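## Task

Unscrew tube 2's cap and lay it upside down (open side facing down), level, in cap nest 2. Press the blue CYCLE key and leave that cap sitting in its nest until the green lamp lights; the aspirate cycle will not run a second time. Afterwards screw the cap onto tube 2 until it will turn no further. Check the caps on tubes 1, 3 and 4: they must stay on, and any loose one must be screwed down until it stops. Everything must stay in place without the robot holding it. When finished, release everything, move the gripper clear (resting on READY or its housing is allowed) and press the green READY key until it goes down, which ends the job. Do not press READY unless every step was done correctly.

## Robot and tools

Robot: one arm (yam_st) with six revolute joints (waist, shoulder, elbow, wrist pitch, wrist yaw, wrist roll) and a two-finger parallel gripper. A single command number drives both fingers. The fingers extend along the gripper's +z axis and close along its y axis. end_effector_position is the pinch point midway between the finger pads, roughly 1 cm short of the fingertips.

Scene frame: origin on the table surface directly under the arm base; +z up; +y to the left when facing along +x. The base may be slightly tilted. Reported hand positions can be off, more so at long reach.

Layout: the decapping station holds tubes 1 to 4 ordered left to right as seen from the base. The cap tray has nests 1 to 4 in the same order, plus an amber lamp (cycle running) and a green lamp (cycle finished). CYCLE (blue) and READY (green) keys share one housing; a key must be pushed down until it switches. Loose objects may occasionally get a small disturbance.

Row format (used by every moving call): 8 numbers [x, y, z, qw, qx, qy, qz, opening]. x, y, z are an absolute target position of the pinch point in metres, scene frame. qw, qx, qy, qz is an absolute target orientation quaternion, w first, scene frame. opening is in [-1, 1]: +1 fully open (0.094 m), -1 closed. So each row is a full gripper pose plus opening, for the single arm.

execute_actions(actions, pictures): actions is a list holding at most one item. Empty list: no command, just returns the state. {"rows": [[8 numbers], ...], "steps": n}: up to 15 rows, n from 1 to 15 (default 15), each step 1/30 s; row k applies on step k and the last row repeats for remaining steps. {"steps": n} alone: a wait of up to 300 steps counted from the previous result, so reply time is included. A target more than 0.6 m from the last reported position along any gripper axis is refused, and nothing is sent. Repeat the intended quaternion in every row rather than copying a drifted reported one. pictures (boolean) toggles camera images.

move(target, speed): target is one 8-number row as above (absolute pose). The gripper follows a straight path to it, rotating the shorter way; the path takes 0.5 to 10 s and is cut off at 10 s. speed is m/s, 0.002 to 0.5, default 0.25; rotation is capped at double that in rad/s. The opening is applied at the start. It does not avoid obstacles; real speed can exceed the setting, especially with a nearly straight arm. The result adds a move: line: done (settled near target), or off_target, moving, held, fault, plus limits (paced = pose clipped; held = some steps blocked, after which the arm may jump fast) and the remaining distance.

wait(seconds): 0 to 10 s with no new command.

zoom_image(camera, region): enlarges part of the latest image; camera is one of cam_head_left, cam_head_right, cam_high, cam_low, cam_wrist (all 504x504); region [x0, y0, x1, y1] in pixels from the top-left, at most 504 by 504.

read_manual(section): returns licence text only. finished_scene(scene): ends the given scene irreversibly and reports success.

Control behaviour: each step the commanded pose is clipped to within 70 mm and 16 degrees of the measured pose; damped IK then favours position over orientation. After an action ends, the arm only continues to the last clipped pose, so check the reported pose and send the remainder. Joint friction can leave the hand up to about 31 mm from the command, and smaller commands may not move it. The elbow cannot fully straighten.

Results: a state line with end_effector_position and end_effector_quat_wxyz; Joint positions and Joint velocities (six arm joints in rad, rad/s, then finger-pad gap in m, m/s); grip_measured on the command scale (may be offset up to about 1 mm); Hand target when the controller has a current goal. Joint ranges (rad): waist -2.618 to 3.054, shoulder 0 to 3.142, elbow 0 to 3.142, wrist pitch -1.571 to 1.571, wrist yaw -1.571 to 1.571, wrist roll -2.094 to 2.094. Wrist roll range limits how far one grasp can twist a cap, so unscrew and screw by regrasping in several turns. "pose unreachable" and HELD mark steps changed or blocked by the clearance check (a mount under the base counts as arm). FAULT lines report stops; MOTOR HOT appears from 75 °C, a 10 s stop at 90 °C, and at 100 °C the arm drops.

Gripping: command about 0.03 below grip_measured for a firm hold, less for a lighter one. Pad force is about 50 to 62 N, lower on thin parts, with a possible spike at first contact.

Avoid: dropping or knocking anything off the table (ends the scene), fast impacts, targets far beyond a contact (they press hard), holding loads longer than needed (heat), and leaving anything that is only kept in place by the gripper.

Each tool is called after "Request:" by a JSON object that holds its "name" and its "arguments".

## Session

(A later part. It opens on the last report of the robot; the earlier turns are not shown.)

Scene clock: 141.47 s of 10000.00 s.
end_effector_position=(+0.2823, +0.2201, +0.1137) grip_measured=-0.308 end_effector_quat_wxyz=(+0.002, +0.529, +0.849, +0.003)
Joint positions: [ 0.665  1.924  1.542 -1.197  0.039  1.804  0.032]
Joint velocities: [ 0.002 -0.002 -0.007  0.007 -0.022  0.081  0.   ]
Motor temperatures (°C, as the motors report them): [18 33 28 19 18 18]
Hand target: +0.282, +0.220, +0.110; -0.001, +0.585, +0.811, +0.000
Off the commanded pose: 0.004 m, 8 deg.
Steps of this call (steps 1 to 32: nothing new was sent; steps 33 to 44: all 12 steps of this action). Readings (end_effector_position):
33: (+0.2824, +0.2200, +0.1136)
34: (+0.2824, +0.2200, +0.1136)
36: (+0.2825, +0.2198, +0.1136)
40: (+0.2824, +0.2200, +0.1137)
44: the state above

Request:
{"name": "execute_actions", "arguments": {"actions": [{"rows":[[0.2823,0.2201,0.1137,0,0.531,0.8474,0,-0.35],[0.2823,0.2201,0.1137,0,0.531,0.8474,0,-0.35],[0.2823,0.2201,0.1137,0,0.531,0.8474,0,0]],"steps":8}], "pictures": false}}

Request:
{"name": "move", "arguments": {"target": [0.2823,0.2201,0.165,0,0.531,0.8474,0,0], "speed": 0.3}}

Request:
{"name": "move", "arguments": {"target": [0.40,0.03,0.16,0.1,-0.0426,0.994,0,-1], "speed": 0.4}}

Request:
{"name": "move", "arguments": {"target": [0.432,0.026,0.094,0.2162,-0.0426,0.9754,0.0094,-1], "speed": 0.15}}

Scene clock: 143.00 s of 10000.00 s.
end_effector_position=(+0.2823, +0.2201, +0.1137) grip_measured=-0.003 end_effector_quat_wxyz=(+0.002, +0.525, +0.851, +0.003)
Joint positions: [ 0.665  1.924  1.542 -1.197  0.039  1.796  0.047]
Joint velocities: [-0.017 -0.007 -0.012 -0.022 -0.051  0.095 -0.   ]
Motor temperatures (°C, as the motors report them): [18 33 28 19 18 18]
Hand target: +0.282, +0.220, +0.114; +0.000, +0.531, +0.847, +0.000
Off the commanded pose: 0.000 m, 1 deg.
Steps of this call (steps 1 to 38: nothing new was sent; steps 39 to 46: all 8 steps of this action). Readings (end_effector_position):
39: (+0.2823, +0.2201, +0.1137)
40: (+0.2823, +0.2201, +0.1137)
42: (+0.2823, +0.2201, +0.1137)
46: the state above

Scene clock: 144.23 s of 10000.00 s.
end_effector_position=(+0.2840, +0.2191, +0.1630) grip_measured=-0.002 end_effector_quat_wxyz=(+0.001, +0.529, +0.849, +0.002)
Joint positions: [ 0.665  1.924  1.738 -1.396  0.039  1.804  0.047]
Joint velocities: [ 0.002  0.012  0.002  0.022 -0.007 -0.022 -0.   ]
Motor temperatures (°C, as the motors report them): [18 34 28 19 18 18]
Hand target: +0.283, +0.221, +0.165; +0.000, +0.531, +0.847, +0.000
Off the commanded pose: 0.003 m, 0 deg.
move: done
camera_calibration (this result's frames):
cam_wrist: T_world_to_cam=[[-0.787281, -0.61619, 0.0223043, 0.350039], [-0.504716, 0.664791, 0.55074, -0.0615721], [-0.354188, 0.42233, -0.834379, 0.240751], [0, 0, 0, 1]] pos_world=[0.329773, 0.154947, 0.22698]

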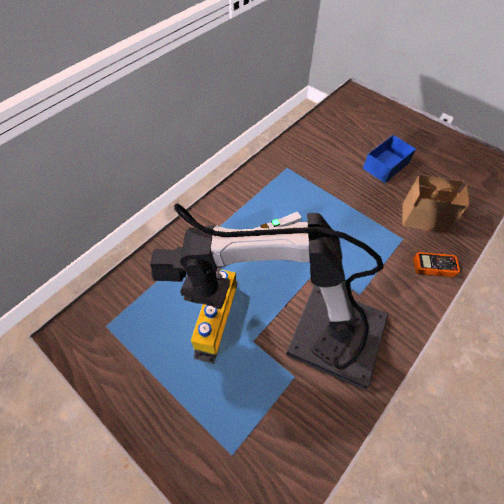

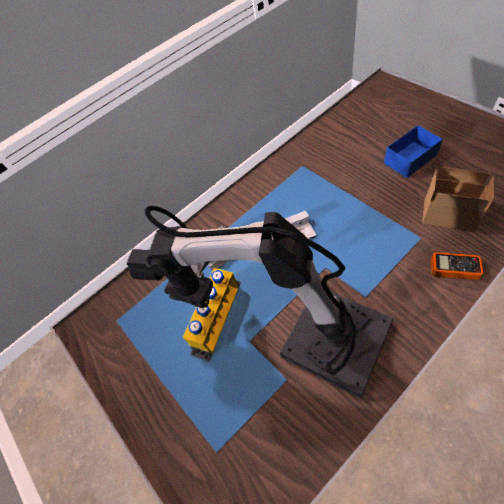

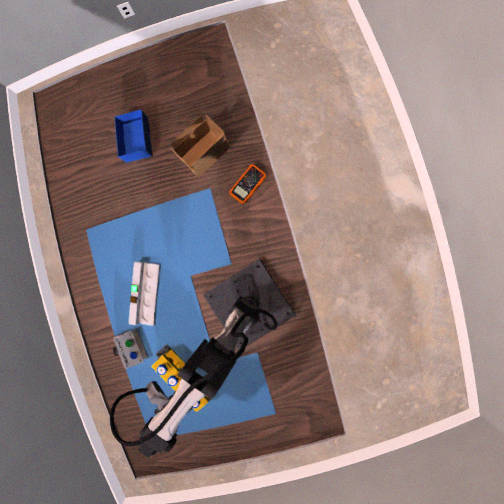

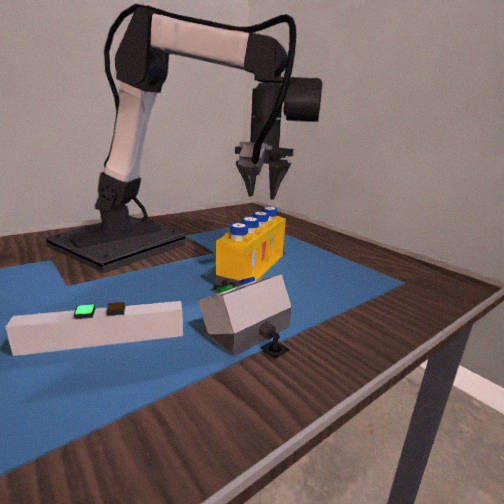

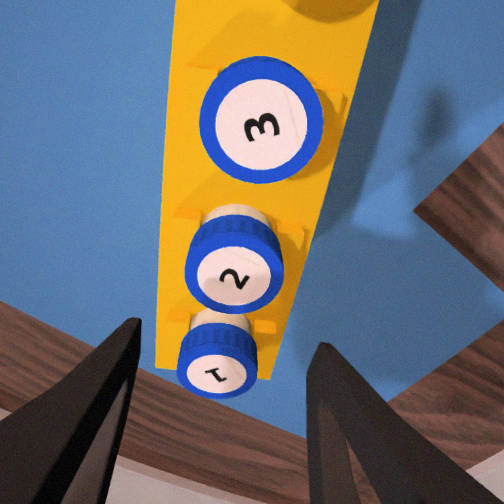

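Scene clock: 146.50 s of 10000.00 s.
end_effector_position=(+0.3962, +0.0299, +0.1563) grip_measured=-0.990 end_effector_quat_wxyz=(+0.088, -0.038, +0.995, -0.001)
Joint positions: [ 0.087  1.876  1.665 -1.177  0.054  0.026  0.   ]
Joint velocities: [ 0.002  0.002 -0.002 -0.007  0.007 -0.037 -0.   ]
Motor temperatures (°C, as the motors report them): [18 34 28 19 18 18]
Hand target: +0.403, +0.030, +0.160; +0.100, -0.043, +0.994, +0.003
Off the commanded pose: 0.005 m, 1 deg.
move: done
camera_calibration (this result's frames):
cam_wrist: T_world_to_cam=[[0.272079, -0.959681, 0.0706126, -0.0950148], [-0.888503, -0.222365, 0.401394, 0.326505], [-0.369508, -0.17195, -0.913179, 0.390998], [0, 0, 0, 1]] pos_world=[0.460429, 0.0486515, 0.232703]

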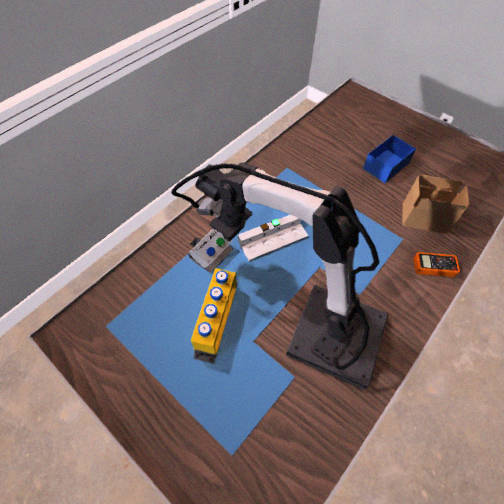

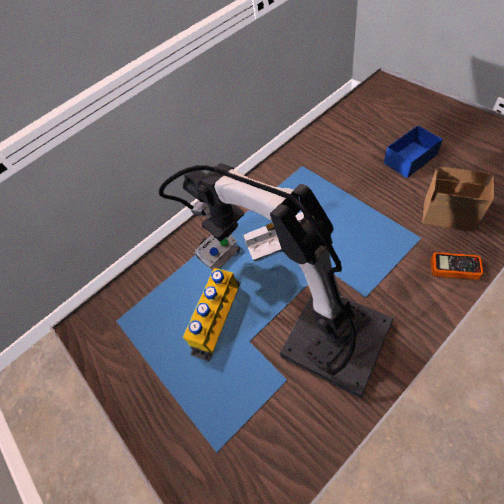

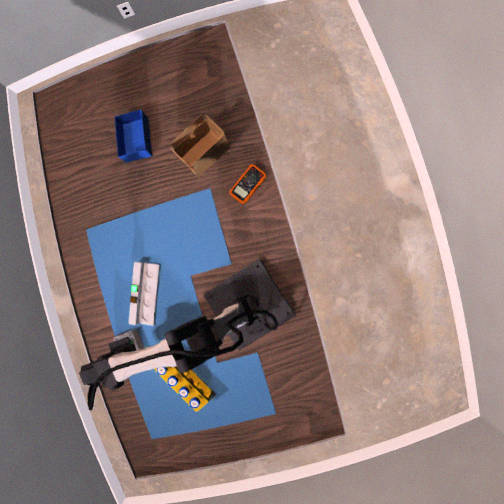

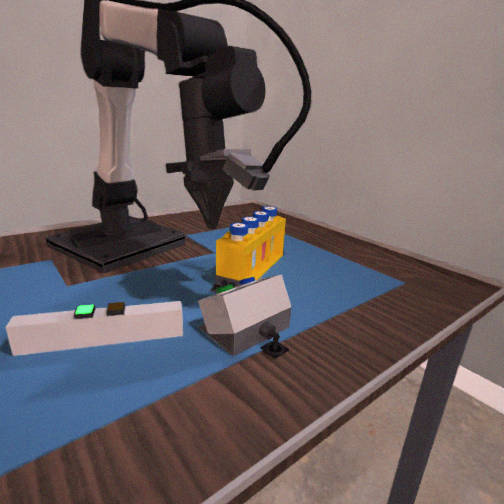

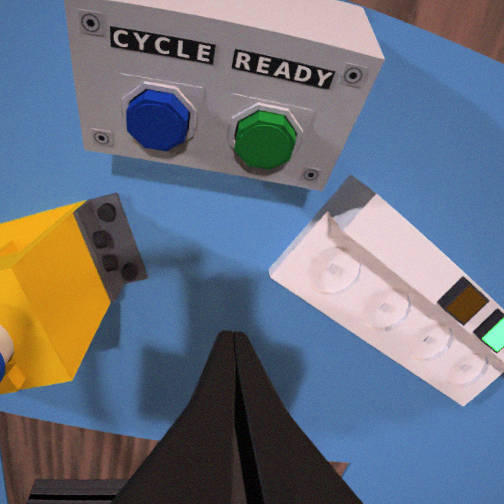

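Scene clock: 148.07 s of 10000.00 s.
end_effector_position=(+0.4293, +0.0284, +0.0883) grip_measured=-0.990 end_effector_quat_wxyz=(+0.203, -0.042, +0.978, +0.007)
Joint positions: [ 0.063  1.841  1.279 -0.59   0.039 -0.015  0.   ]
Joint velocities: [ 0.012  0.012 -0.017  0.022 -0.007  0.007  0.001]
Motor temperatures (°C, as the motors report them): [18 34 28 19 18 18]
Hand target: +0.431, +0.026, +0.094; +0.216, -0.043, +0.975, +0.010
Off the commanded pose: 0.007 m, 2 deg.
move: done
camera_calibration (this result's frames):
cam_wrist: T_world_to_cam=[[0.260666, -0.959246, 0.109086, -0.0991928], [-0.954246, -0.238848, 0.179908, 0.431102], [-0.146522, -0.15099, -0.977616, 0.250233], [0, 0, 0, 1]] pos_world=[0.473898, 0.0456001, 0.177893]

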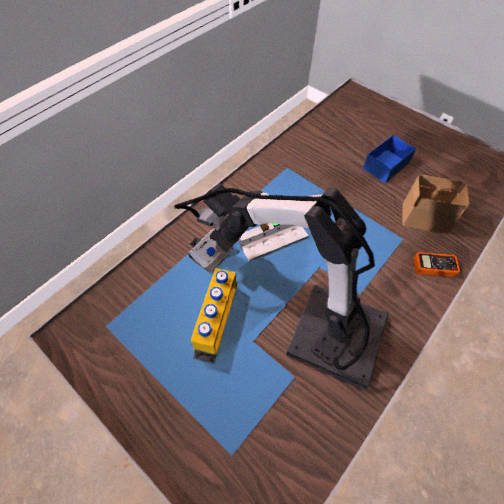

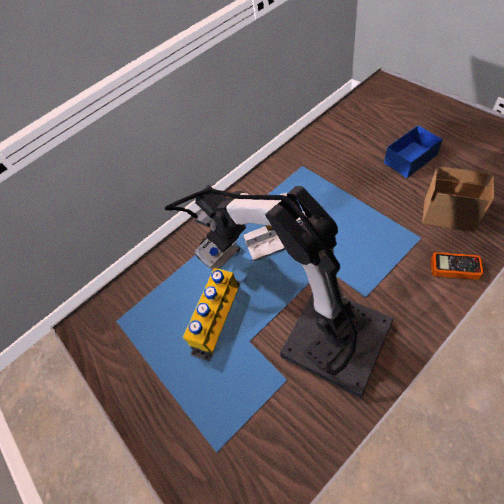

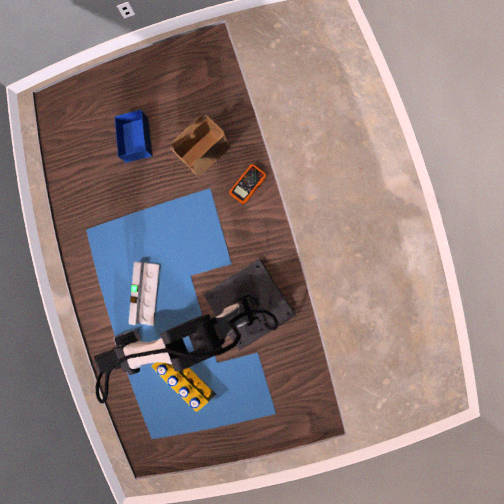

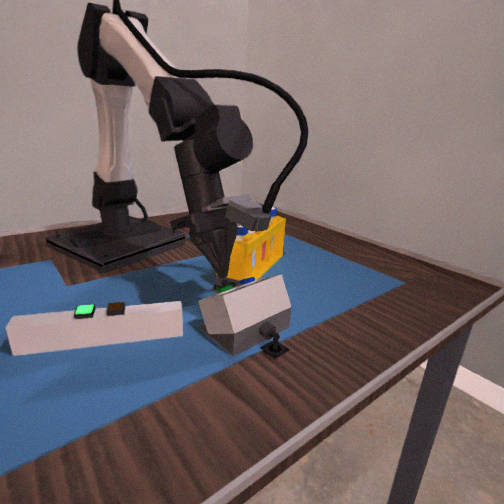

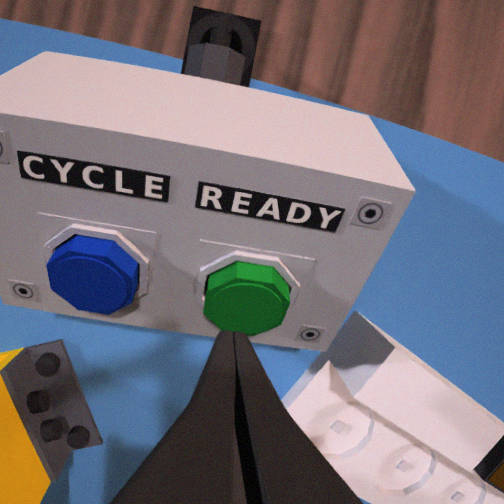

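Request:
{"name": "move", "arguments": {"target": [0.446,0.024,0.056,0.2162,-0.0426,0.9754,0.0094,-1], "speed": 0.03}}

Scene clock: 149.60 s of 10000.00 s.
end_effector_position=(+0.4396, +0.0287, +0.0746) grip_measured=-0.990 end_effector_quat_wxyz=(+0.215, -0.043, +0.976, +0.012)
Joint positions: [ 0.056  1.879  1.261 -0.51   0.028 -0.024  0.   ]
Joint velocities: [-0.002 -0.007  0.012 -0.037 -0.051 -0.022  0.   ]
Motor temperatures (°C, as the motors report them): [18 34 28 19 18 18]
move: unfinished (the scene ended)
camera_calibration (this result's frames):
cam_wrist: T_world_to_cam=[[0.262563, -0.958936, 0.107248, -0.100774], [-0.957141, -0.244754, 0.154845, 0.446741], [-0.122237, -0.143308, -0.9821, 0.227828], [0, 0, 0, 1]] pos_world=[0.481903, 0.0453558, 0.165382]
The task's run has ended: the event that ends the task has happened.

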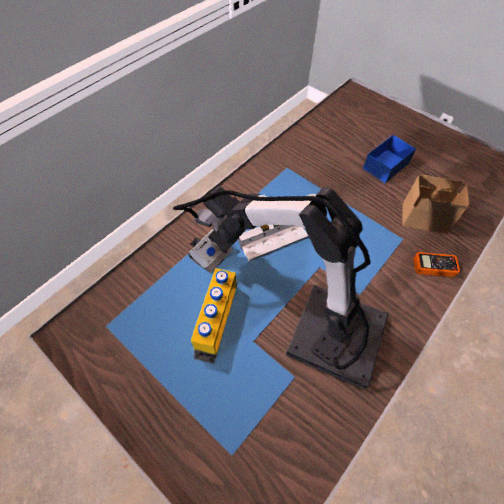

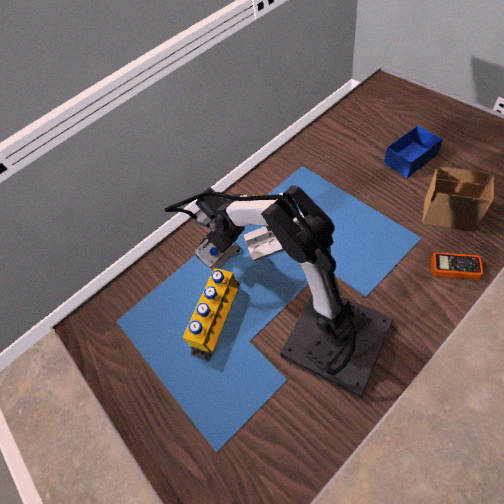

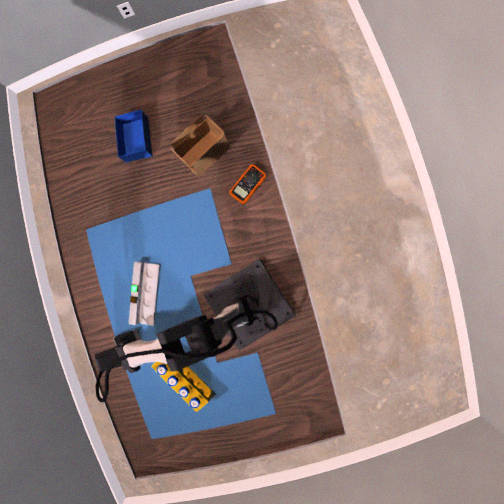

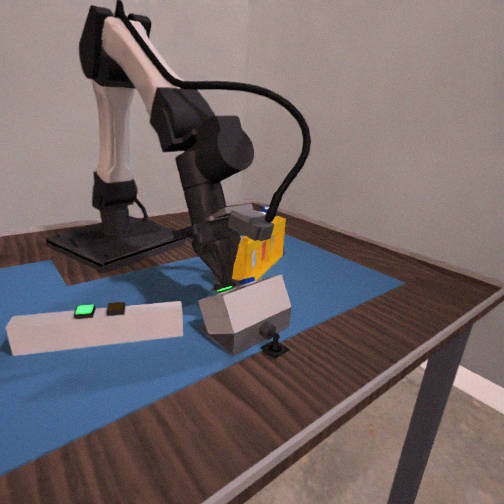

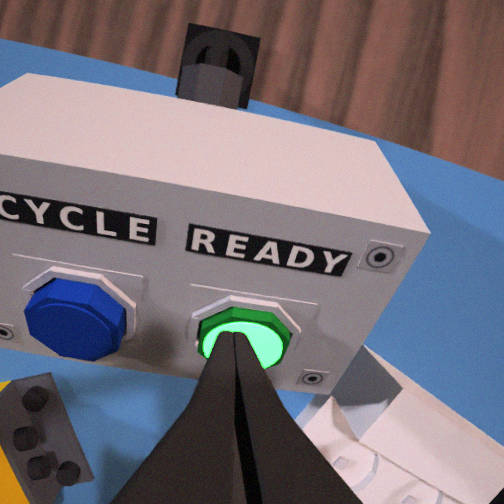

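Request:
{"name": "finished_scene", "arguments": {"scene": 2}}

The scene is finished: the task was done.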